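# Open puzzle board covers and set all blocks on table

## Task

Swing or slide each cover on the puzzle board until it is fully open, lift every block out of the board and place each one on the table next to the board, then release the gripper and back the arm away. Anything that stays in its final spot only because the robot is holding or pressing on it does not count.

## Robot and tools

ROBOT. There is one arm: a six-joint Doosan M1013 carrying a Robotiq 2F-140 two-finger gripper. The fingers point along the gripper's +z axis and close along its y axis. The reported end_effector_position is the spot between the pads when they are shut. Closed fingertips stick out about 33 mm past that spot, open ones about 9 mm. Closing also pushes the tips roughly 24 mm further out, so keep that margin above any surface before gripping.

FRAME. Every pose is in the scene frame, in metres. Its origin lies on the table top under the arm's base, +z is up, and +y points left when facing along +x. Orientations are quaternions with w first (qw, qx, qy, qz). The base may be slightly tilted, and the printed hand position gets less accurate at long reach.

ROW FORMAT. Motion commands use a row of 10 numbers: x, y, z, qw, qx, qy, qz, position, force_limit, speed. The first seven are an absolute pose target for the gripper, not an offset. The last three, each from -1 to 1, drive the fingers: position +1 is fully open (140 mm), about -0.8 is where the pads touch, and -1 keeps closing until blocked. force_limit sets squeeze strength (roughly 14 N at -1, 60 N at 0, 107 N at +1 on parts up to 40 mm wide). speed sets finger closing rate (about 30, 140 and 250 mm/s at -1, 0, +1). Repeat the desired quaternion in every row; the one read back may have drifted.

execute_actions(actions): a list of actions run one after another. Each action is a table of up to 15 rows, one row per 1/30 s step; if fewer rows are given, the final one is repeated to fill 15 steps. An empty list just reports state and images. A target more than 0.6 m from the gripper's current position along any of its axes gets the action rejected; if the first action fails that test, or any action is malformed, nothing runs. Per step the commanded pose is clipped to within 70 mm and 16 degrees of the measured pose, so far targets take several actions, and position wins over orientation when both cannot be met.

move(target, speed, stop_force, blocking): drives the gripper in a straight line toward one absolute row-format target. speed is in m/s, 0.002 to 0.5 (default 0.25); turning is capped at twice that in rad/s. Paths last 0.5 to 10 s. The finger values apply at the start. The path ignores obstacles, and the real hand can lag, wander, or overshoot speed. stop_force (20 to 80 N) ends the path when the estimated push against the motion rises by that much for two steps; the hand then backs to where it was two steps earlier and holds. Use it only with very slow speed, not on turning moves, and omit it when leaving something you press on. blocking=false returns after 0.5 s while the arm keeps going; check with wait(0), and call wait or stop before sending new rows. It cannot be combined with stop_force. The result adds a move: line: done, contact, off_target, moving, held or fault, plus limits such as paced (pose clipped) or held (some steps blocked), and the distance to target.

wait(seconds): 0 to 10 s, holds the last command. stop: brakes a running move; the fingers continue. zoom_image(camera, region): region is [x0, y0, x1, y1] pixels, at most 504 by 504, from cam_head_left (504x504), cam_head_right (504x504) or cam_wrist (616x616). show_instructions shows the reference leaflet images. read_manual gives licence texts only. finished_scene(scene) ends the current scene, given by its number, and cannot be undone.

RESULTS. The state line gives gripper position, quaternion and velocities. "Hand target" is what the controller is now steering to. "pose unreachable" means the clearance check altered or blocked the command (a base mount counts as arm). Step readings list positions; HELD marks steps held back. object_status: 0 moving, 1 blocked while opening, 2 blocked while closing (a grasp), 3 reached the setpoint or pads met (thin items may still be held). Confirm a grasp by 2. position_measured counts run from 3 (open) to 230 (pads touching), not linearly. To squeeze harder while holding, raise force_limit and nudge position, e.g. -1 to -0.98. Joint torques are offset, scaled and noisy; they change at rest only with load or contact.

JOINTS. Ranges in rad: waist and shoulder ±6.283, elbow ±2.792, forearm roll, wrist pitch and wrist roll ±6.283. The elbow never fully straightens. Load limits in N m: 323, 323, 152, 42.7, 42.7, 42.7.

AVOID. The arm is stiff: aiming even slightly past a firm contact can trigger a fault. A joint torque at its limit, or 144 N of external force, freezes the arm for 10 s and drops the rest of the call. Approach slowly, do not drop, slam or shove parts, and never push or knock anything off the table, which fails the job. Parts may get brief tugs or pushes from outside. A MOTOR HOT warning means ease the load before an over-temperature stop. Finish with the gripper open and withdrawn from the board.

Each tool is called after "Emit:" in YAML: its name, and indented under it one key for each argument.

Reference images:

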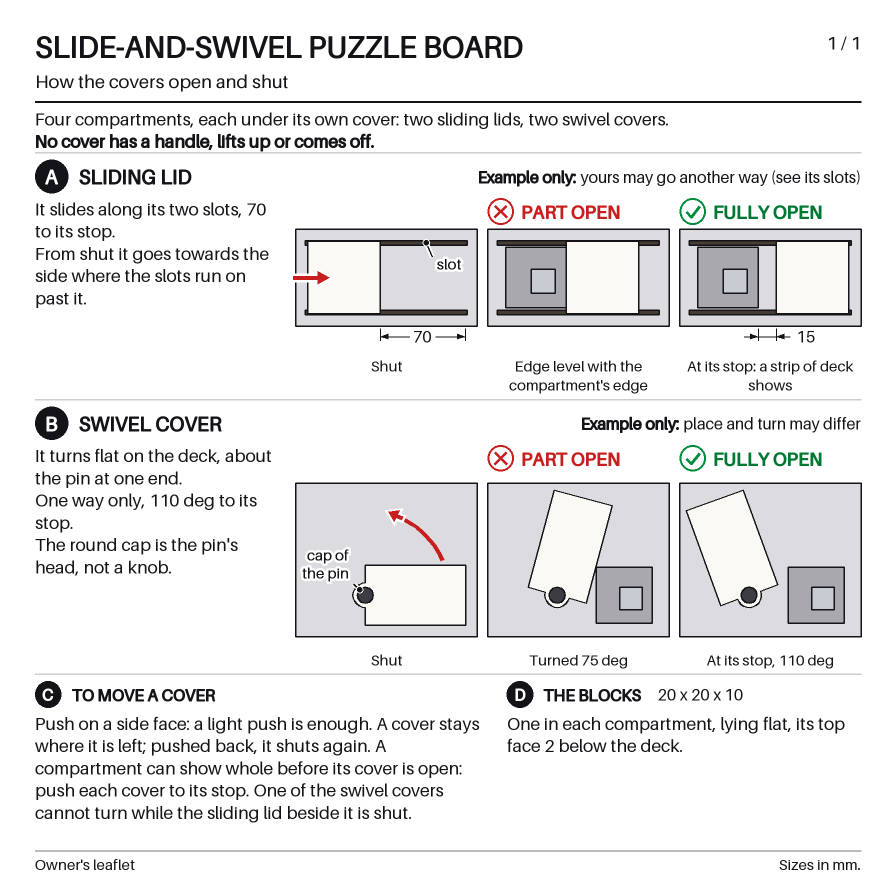

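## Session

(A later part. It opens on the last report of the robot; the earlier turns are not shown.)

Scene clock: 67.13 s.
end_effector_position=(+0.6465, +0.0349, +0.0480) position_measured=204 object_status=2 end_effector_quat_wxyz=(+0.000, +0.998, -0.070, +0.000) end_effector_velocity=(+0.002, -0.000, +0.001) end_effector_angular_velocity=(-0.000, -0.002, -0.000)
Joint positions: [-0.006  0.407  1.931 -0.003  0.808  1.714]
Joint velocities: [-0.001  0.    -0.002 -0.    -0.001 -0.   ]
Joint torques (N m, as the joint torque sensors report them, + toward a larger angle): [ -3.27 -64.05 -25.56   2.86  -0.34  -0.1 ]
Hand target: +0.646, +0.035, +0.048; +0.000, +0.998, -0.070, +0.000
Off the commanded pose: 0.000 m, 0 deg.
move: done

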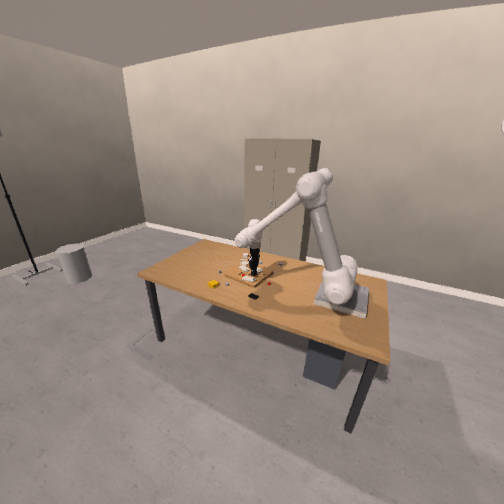

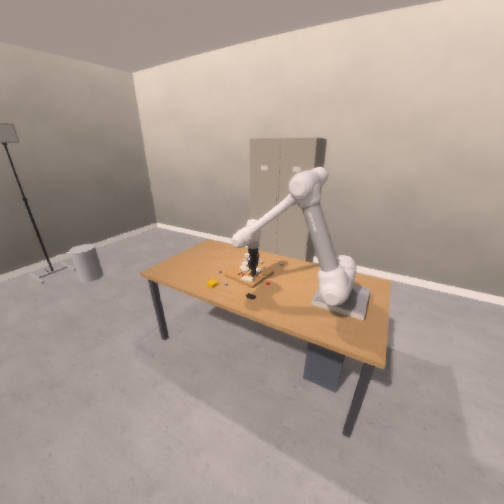

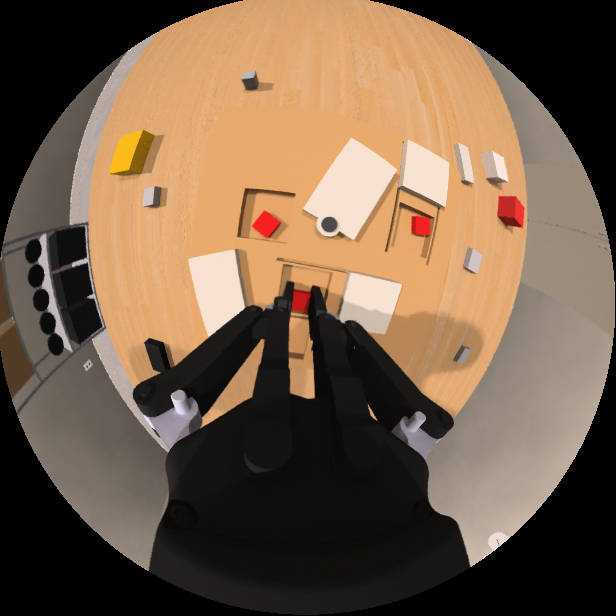

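Emit:
move:
  target: [0.6465,0.0349,0.075,0,0.9976,-0.0698,0,-1,-0.5,-0.6]
  speed: 0.08

Emit:
move:
  target: [0.49,0.01,0.075,0,0.9976,-0.0698,0,-1,-0.5,-0.6]

Emit:
move:
  target: [0.49,0.01,0.037,0,0.9976,-0.0698,0,-1,-0.5,-0.6]
  speed: 0.04

Emit:
move:
  target: [0.49,0.01,0.037,0,0.9976,-0.0698,0,-0.44,-0.5,0]

Emit:
move:
  target: [0.49,0.01,0.08,0,0.9976,-0.0698,0,-0.44,-0.5,0]

Emit:
move:
  target: [0.664,0.058,0.0585,0,0.9976,-0.0698,0,-0.44,-0.5,0]

Emit:
move:
  target: [0.666,0.077,0.0585,0,0.9976,-0.0698,0,-0.44,-0.5,0]
  speed: 0.02

Emit:
move:
  target: [0.721,0.070,0.0585,0,0.9976,-0.0698,0,-0.44,-0.5,0]
  speed: 0.08

Emit:
zoom_image:
  camera: "cam_wrist"
  region: [250,230,360,340]

Scene clock: 68.17 s.
end_effector_position=(+0.6465, +0.0349, +0.0750) position_measured=204 object_status=2 end_effector_quat_wxyz=(-0.000, +0.998, -0.070, -0.000) end_effector_velocity=(-0.000, -0.000, -0.000) end_effector_angular_velocity=(-0.000, +0.000, -0.001)
Joint positions: [-0.006  0.376  1.914 -0.003  0.856  1.714]
Joint velocities: [ 0.     0.     0.    -0.    -0.     0.001]
Joint torques (N m, as the joint torque sensors report them, + toward a larger angle): [ -3.41 -67.16 -29.02   3.31  -0.08   0.2 ]
Hand target: +0.647, +0.035, +0.075; -0.000, +0.998, -0.070, -0.000
Off the commanded pose: 0.000 m, 0 deg.
move: done

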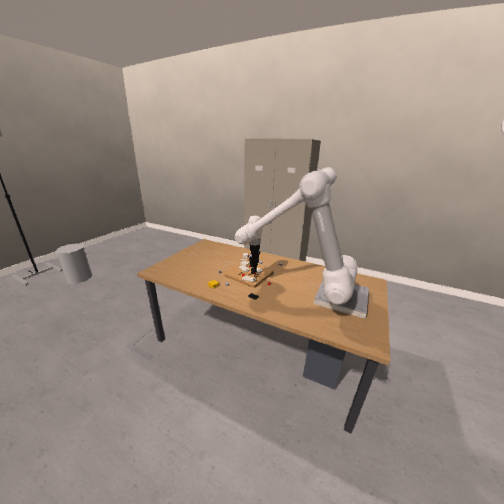

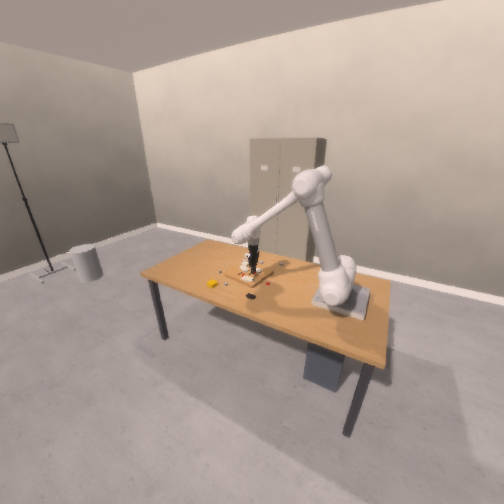

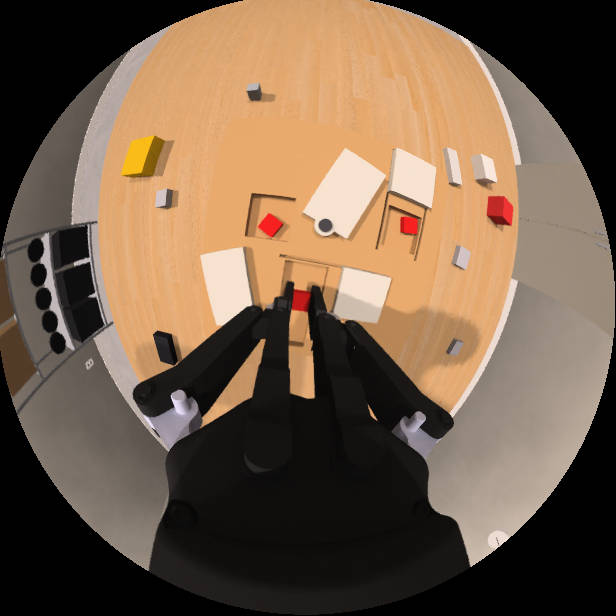

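Scene clock: 69.17 s.
end_effector_position=(+0.4901, +0.0098, +0.0751) position_measured=204 object_status=2 end_effector_quat_wxyz=(+0.000, +0.998, -0.070, +0.000) end_effector_velocity=(-0.001, +0.001, -0.000) end_effector_angular_velocity=(+0.002, +0.000, -0.001)
Joint positions: [-0.057  0.166  2.208 -0.003  0.772  1.664]
Joint velocities: [ 0.    -0.001  0.001  0.003  0.    -0.   ]
Joint torques (N m, as the joint torque sensors report them, + toward a larger angle): [ -2.83 -43.45 -27.11   3.21  -0.06   0.3 ]
Hand target: +0.490, +0.010, +0.075; -0.000, +0.998, -0.070, +0.000
Off the commanded pose: 0.000 m, 0 deg.
move: done

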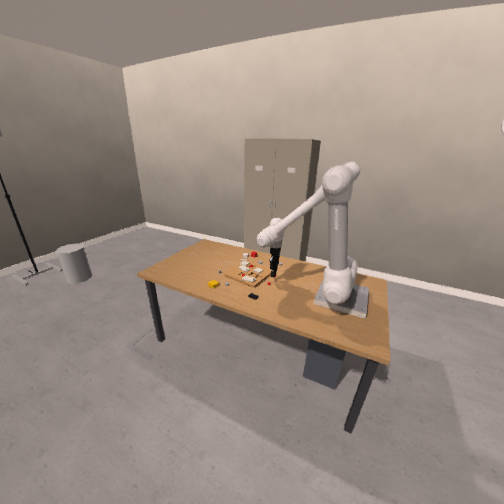

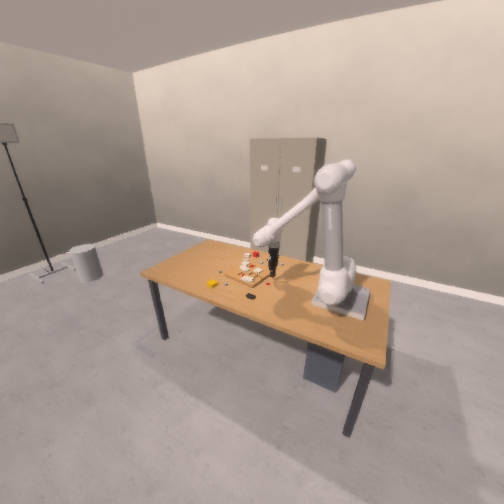

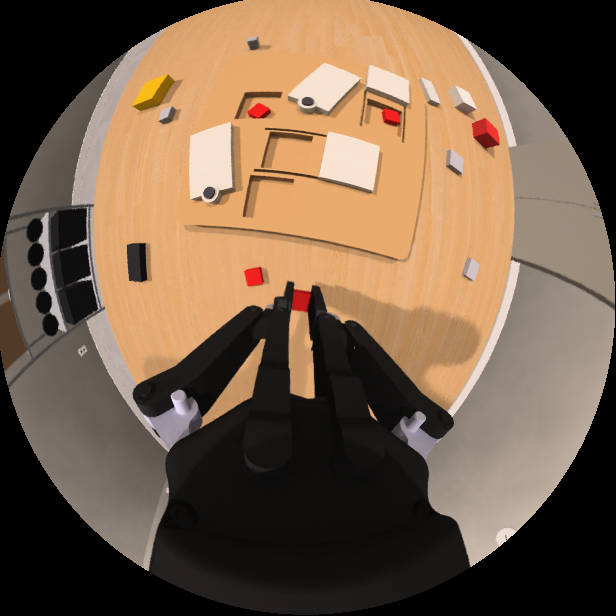

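Scene clock: 70.37 s.
end_effector_position=(+0.4900, +0.0099, +0.0370) position_measured=204 object_status=2 end_effector_quat_wxyz=(+0.000, +0.998, -0.070, +0.000) end_effector_velocity=(-0.000, -0.000, -0.000) end_effector_angular_velocity=(+0.000, +0.000, -0.001)
Joint positions: [-0.057  0.223  2.235 -0.004  0.688  1.665]
Joint velocities: [-0.  0. -0.  0.  0.  0.]
Joint torques (N m, as the joint torque sensors report them, + toward a larger angle): [ -1.28 -44.72 -24.25   2.82  -0.02   0.14]
Hand target: +0.490, +0.010, +0.037; +0.000, +0.998, -0.070, +0.000
Off the commanded pose: 0.000 m, 0 deg.
move: done

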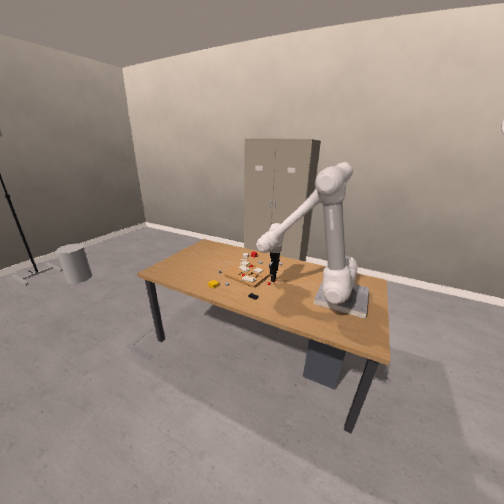

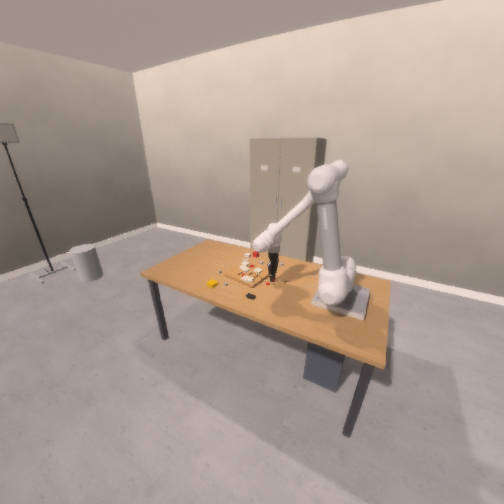

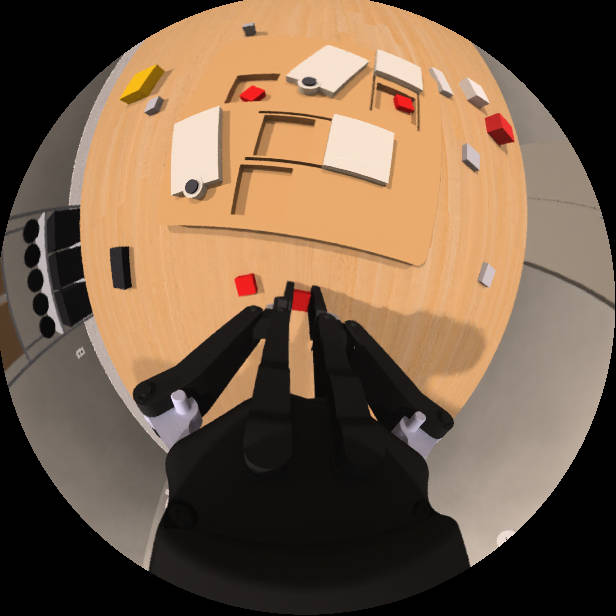

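Scene clock: 71.07 s.
end_effector_position=(+0.4900, +0.0100, +0.0370) position_measured=185 object_status=3 end_effector_quat_wxyz=(+0.000, +0.998, -0.070, -0.000) end_effector_velocity=(-0.000, -0.000, -0.000) end_effector_angular_velocity=(+0.000, +0.000, -0.000)
Joint positions: [-0.057  0.223  2.235 -0.004  0.688  1.665]
Joint velocities: [-0.  0. -0.  0.  0. -0.]
Joint torques (N m, as the joint torque sensors report them, + toward a larger angle): [ -1.73 -44.93 -24.72   2.85  -0.06   0.18]
Hand target: +0.490, +0.010, +0.037; +0.000, +0.998, -0.070, +0.000
Off the commanded pose: 0.000 m, 0 deg.
move: done

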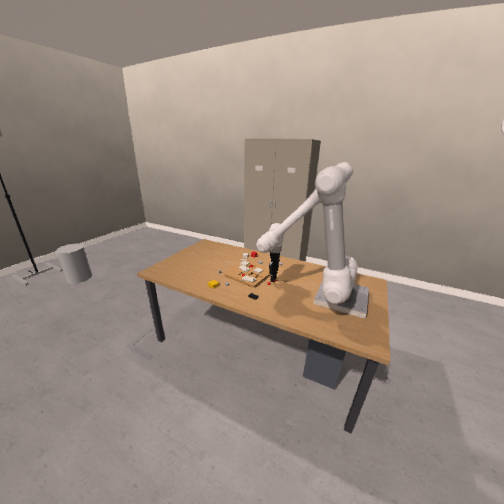

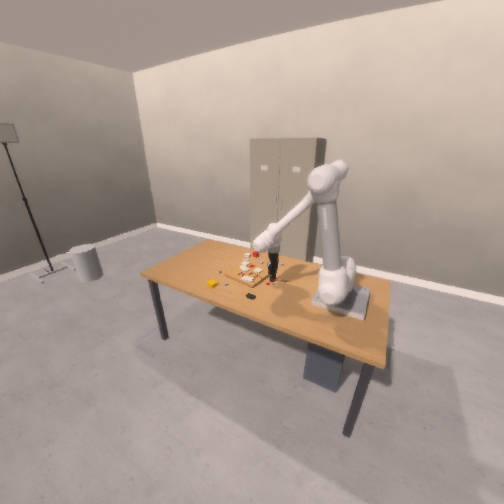

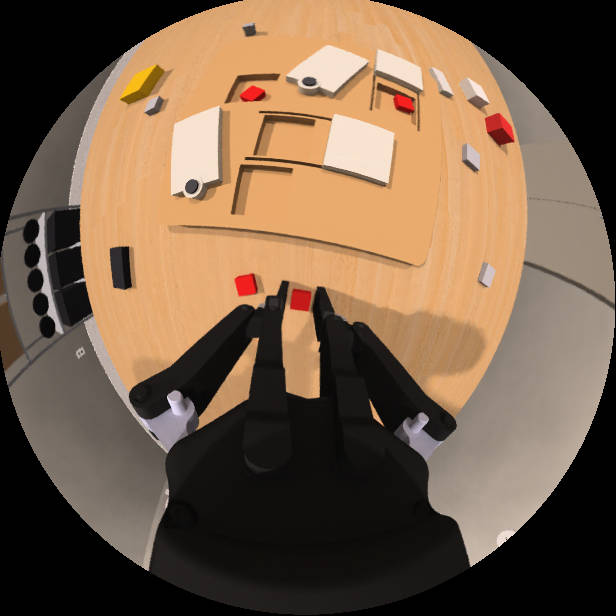

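Scene clock: 71.77 s.
end_effector_position=(+0.4900, +0.0100, +0.0800) position_measured=185 object_status=3 end_effector_quat_wxyz=(-0.000, +0.998, -0.070, -0.000) end_effector_velocity=(-0.000, -0.000, +0.000) end_effector_angular_velocity=(-0.000, -0.000, -0.001)
Joint positions: [-0.056  0.159  2.204 -0.003  0.783  1.664]
Joint velocities: [ 0.    -0.     0.    -0.    -0.     0.001]
Joint torques (N m, as the joint torque sensors report them, + toward a larger angle): [ -2.6  -42.76 -26.77   2.94   0.22  -0.14]
Hand target: +0.490, +0.010, +0.080; -0.000, +0.998, -0.070, -0.000
Off the commanded pose: 0.000 m, 0 deg.
move: done

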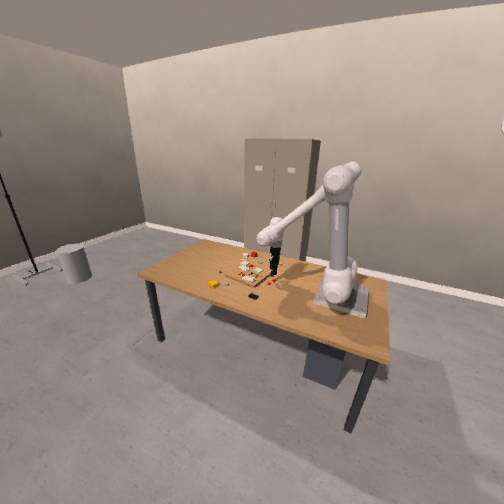

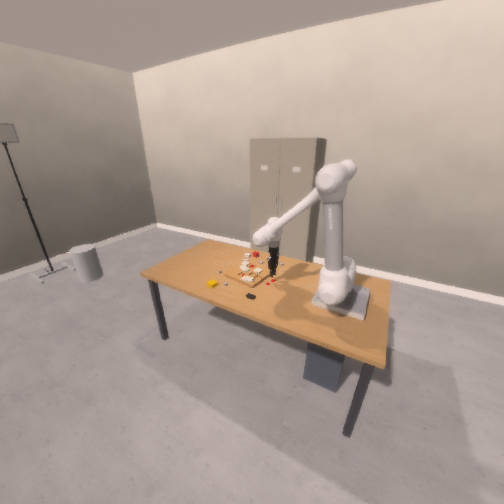

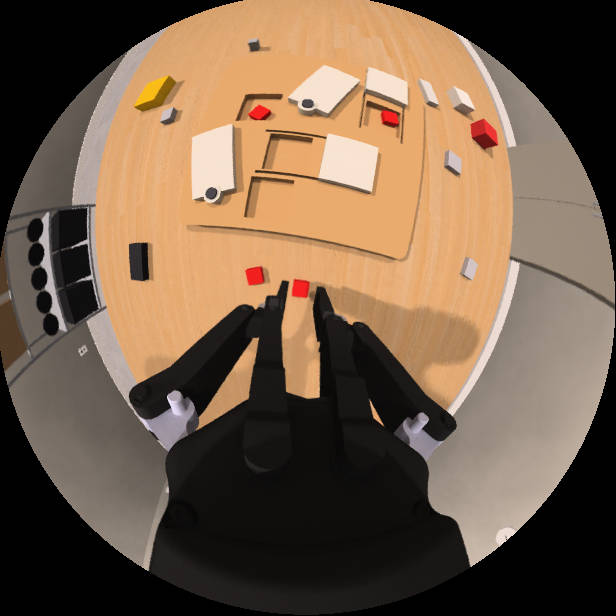

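Scene clock: 72.83 s.
end_effector_position=(+0.6639, +0.0582, +0.0583) position_measured=185 object_status=3 end_effector_quat_wxyz=(-0.000, +0.998, -0.070, -0.000) end_effector_velocity=(+0.001, -0.001, +0.000) end_effector_angular_velocity=(-0.003, -0.001, +0.003)
Joint positions: [ 0.028  0.419  1.886 -0.002  0.841  1.749]
Joint velocities: [-0.     0.001 -0.002 -0.004 -0.    -0.   ]
Joint torques (N m, as the joint torque sensors report them, + toward a larger angle): [ -1.38 -68.97 -28.85   3.49   0.13  -0.18]
Hand target: +0.664, +0.058, +0.058; +0.000, +0.998, -0.070, -0.000
Off the commanded pose: 0.000 m, 0 deg.
move: done

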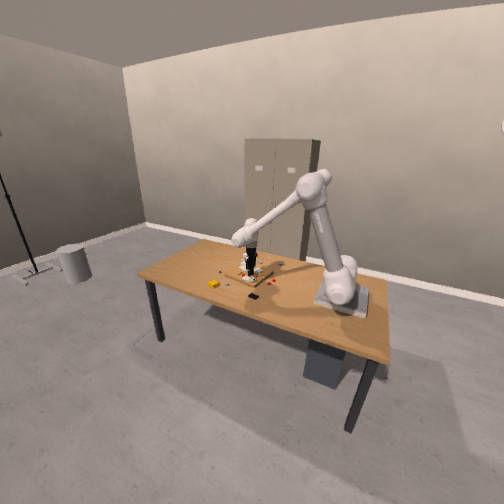

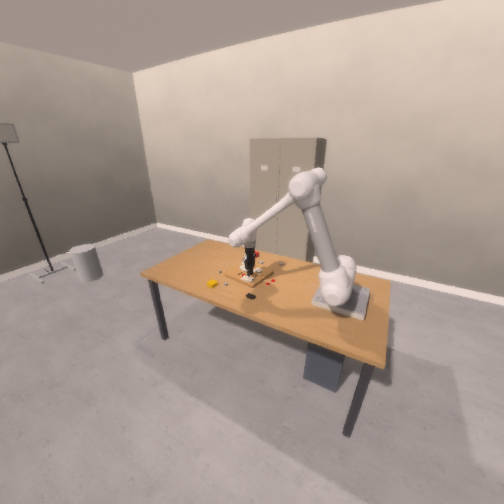

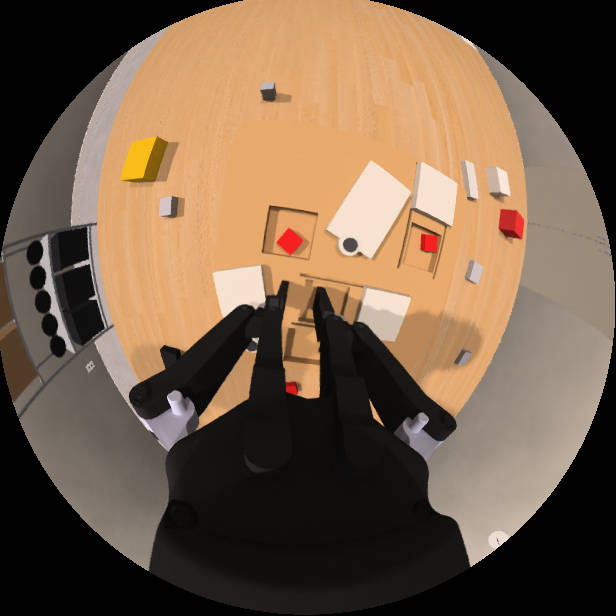

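Scene clock: 74.00 s.
end_effector_position=(+0.6660, +0.0770, +0.0585) position_measured=185 object_status=3 end_effector_quat_wxyz=(+0.000, +0.998, -0.070, -0.000) end_effector_velocity=(+0.002, -0.001, +0.001) end_effector_angular_velocity=(+0.000, -0.002, -0.001)
Joint positions: [ 0.056  0.424  1.878 -0.002  0.844  1.777]
Joint velocities: [-0.001 -0.    -0.002  0.    -0.    -0.001]
Joint torques (N m, as the joint torque sensors report them, + toward a larger angle): [  3.57 -68.81 -29.21   5.35   0.18   0.21]
Hand target: +0.666, +0.077, +0.058; +0.000, +0.998, -0.070, -0.000
Off the commanded pose: 0.000 m, 0 deg.
move: done

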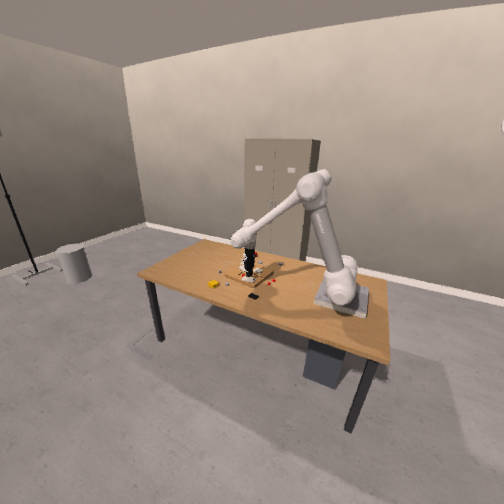

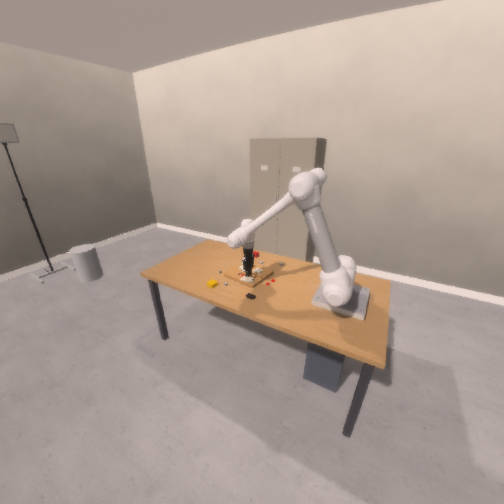

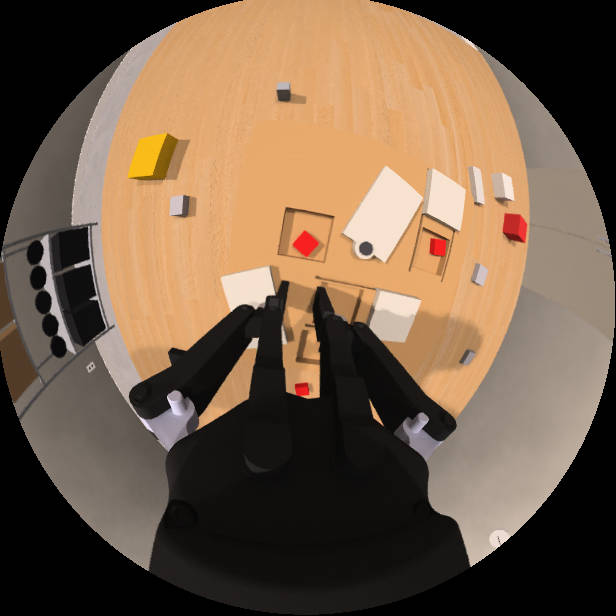

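Scene clock: 74.97 s.
end_effector_position=(+0.7210, +0.0700, +0.0585) position_measured=185 object_status=3 end_effector_quat_wxyz=(-0.000, +0.998, -0.070, +0.000) end_effector_velocity=(+0.000, +0.001, +0.000) end_effector_angular_velocity=(-0.000, -0.000, +0.002)
Joint positions: [ 0.042  0.493  1.766 -0.002  0.888  1.762]
Joint velocities: [ 0.001  0.    -0.001 -0.     0.    -0.   ]
Joint torques (N m, as the joint torque sensors report them, + toward a larger angle): [ -2.22 -77.45 -29.77   3.71   0.2    0.1 ]
Hand target: +0.721, +0.070, +0.058; -0.000, +0.998, -0.070, +0.000
Off the commanded pose: 0.000 m, 0 deg.
move: done

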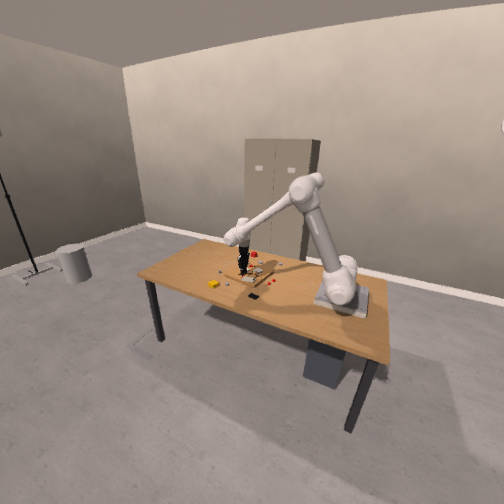

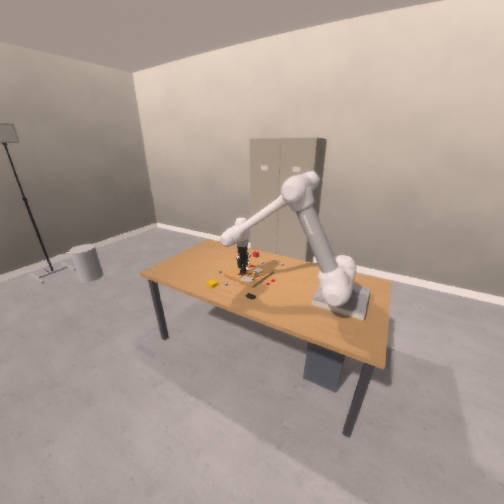

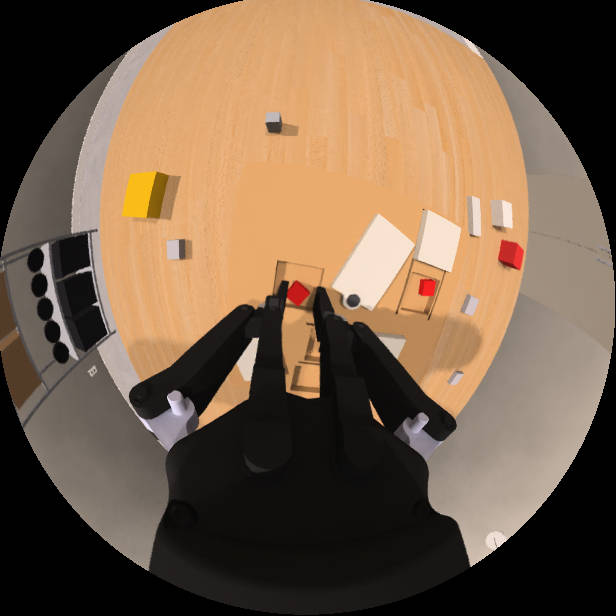

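Region (250, 230, 360, 340) of cam_wrist's 616x616 image, scaled by 4.582, with more detail than that image has.

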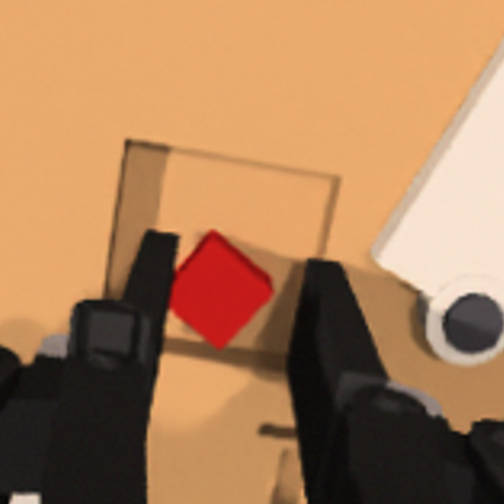

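Left 5, forward 4.

Emit:
move:
  target: [0.7257,0.0744,0.0585,0,0.9976,-0.0698,0,-0.44,-0.5,0]
  speed: 0.05

Emit:
move:
  target: [0.7257,0.0744,0.048,0,0.9976,-0.0698,0,-0.44,-0.5,0]
  speed: 0.005
  stop_force: 20

Emit:
execute_actions:
  actions: []

Scene clock: 75.80 s.
end_effector_position=(+0.7257, +0.0744, +0.0585) position_measured=185 object_status=3 end_effector_quat_wxyz=(-0.000, +0.998, -0.070, -0.000) end_effector_velocity=(-0.000, -0.001, -0.000) end_effector_angular_velocity=(+0.000, +0.001, -0.001)
Joint positions: [ 0.048  0.499  1.755 -0.002  0.892  1.768]
Joint velocities: [-0.001  0.     0.001  0.    -0.    -0.   ]
Joint torques (N m, as the joint torque sensors report them, + toward a larger angle): [ -2.   -78.53 -30.56   3.48  -0.07  -0.11]
Hand target: +0.726, +0.074, +0.058; +0.000, +0.998, -0.070, -0.000
Off the commanded pose: 0.000 m, 0 deg.
move: done

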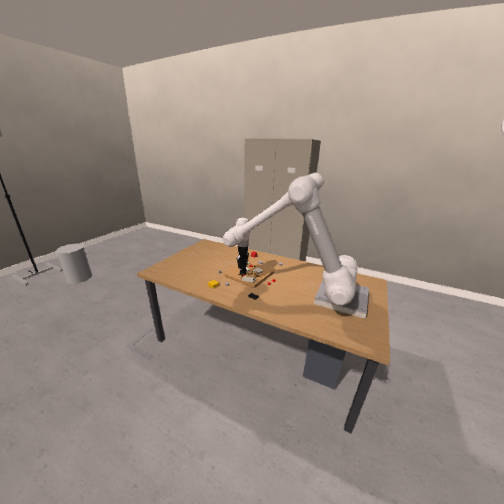

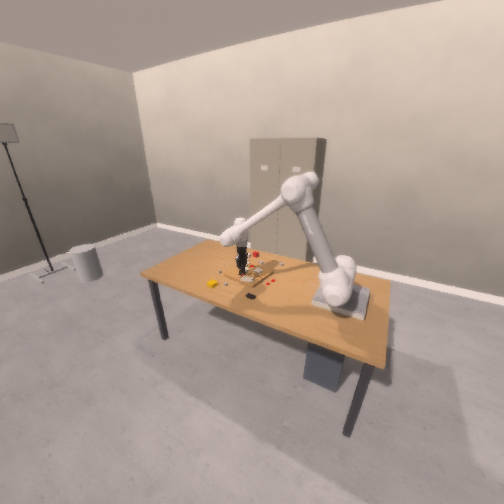

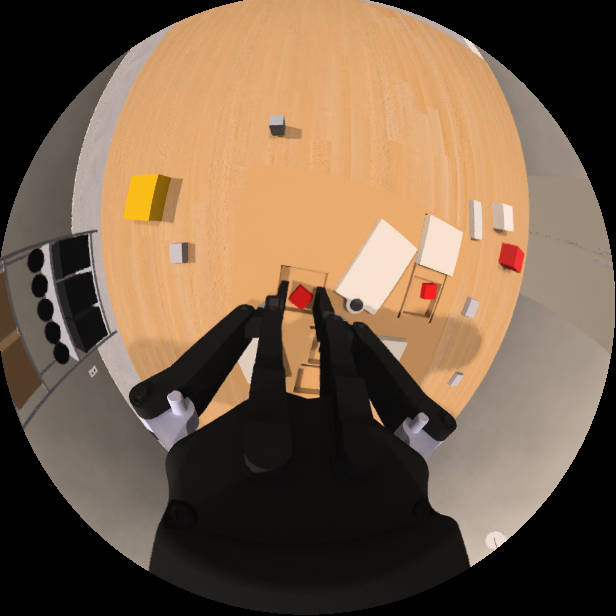

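Scene clock: 78.13 s.
end_effector_position=(+0.7257, +0.0744, +0.0480) position_measured=185 object_status=3 end_effector_quat_wxyz=(-0.000, +0.998, -0.070, -0.000) end_effector_velocity=(+0.001, -0.000, +0.000) end_effector_angular_velocity=(-0.000, -0.001, +0.001)
Joint positions: [ 0.048  0.51   1.761 -0.002  0.875  1.768]
Joint velocities: [ 0.    -0.    -0.001 -0.    -0.    -0.001]
Joint torques (N m, as the joint torque sensors report them, + toward a larger angle): [ -2.28 -78.41 -29.74   3.45  -0.25   0.15]
Hand target: +0.726, +0.074, +0.048; +0.000, +0.998, -0.070, +0.000
Off the commanded pose: 0.000 m, 0 deg.
move: done

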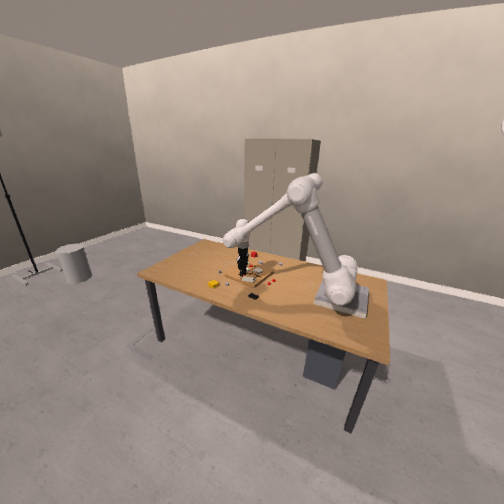

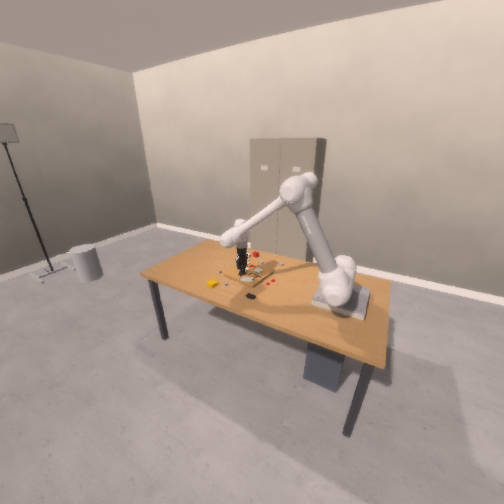

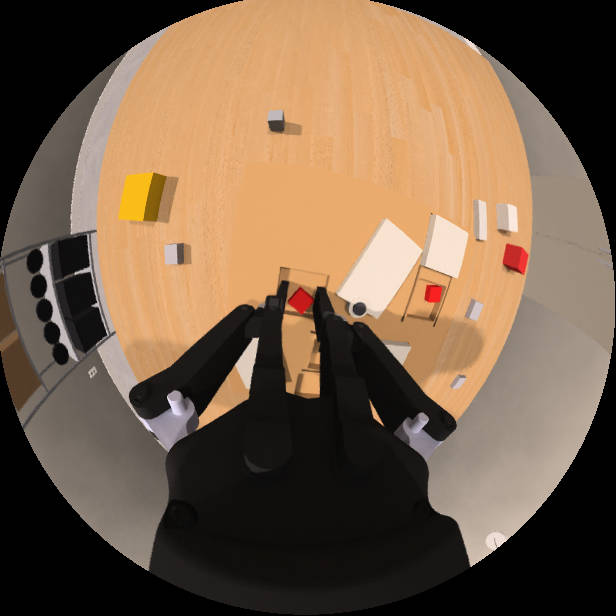

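Scene clock: 78.13 s.
end_effector_position=(+0.7257, +0.0744, +0.0480) position_measured=185 object_status=3 end_effector_quat_wxyz=(-0.000, +0.998, -0.070, -0.000) end_effector_velocity=(+0.001, -0.000, +0.000) end_effector_angular_velocity=(-0.000, -0.001, +0.001)
Joint positions: [ 0.048  0.51   1.761 -0.002  0.875  1.768]
Joint velocities: [ 0.    -0.    -0.001 -0.    -0.    -0.001]
Joint torques (N m, as the joint torque sensors report them, + toward a larger angle): [ -2.28 -78.41 -29.74   3.45  -0.25   0.15]
Hand target: +0.726, +0.074, +0.048; +0.000, +0.998, -0.070, +0.000
Off the commanded pose: 0.000 m, 0 deg.

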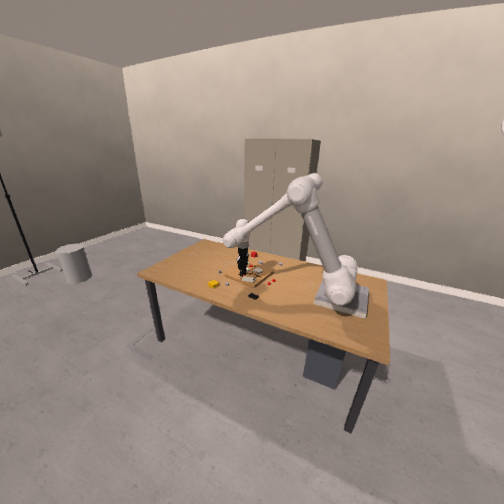

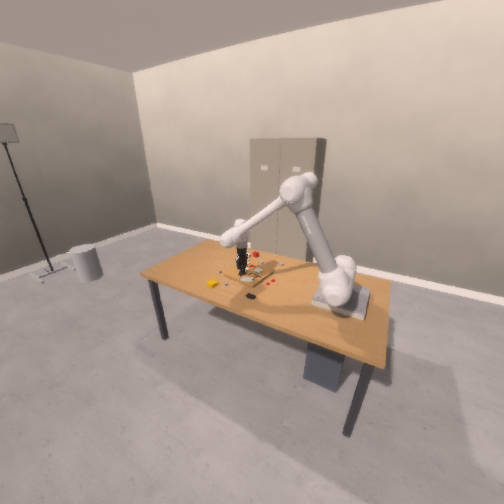

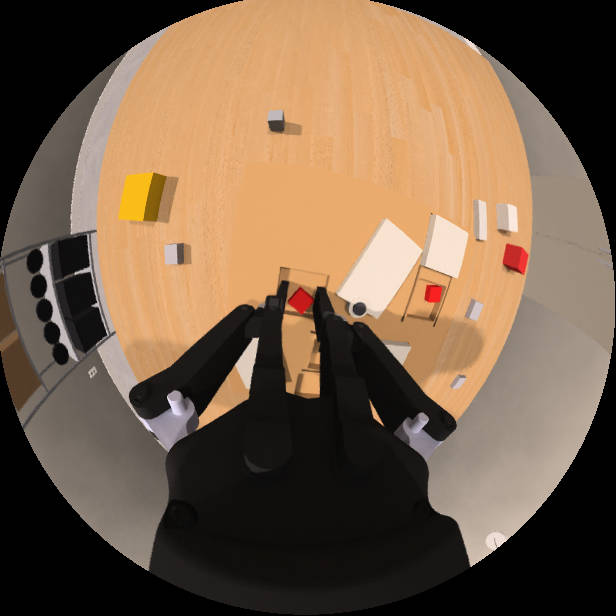

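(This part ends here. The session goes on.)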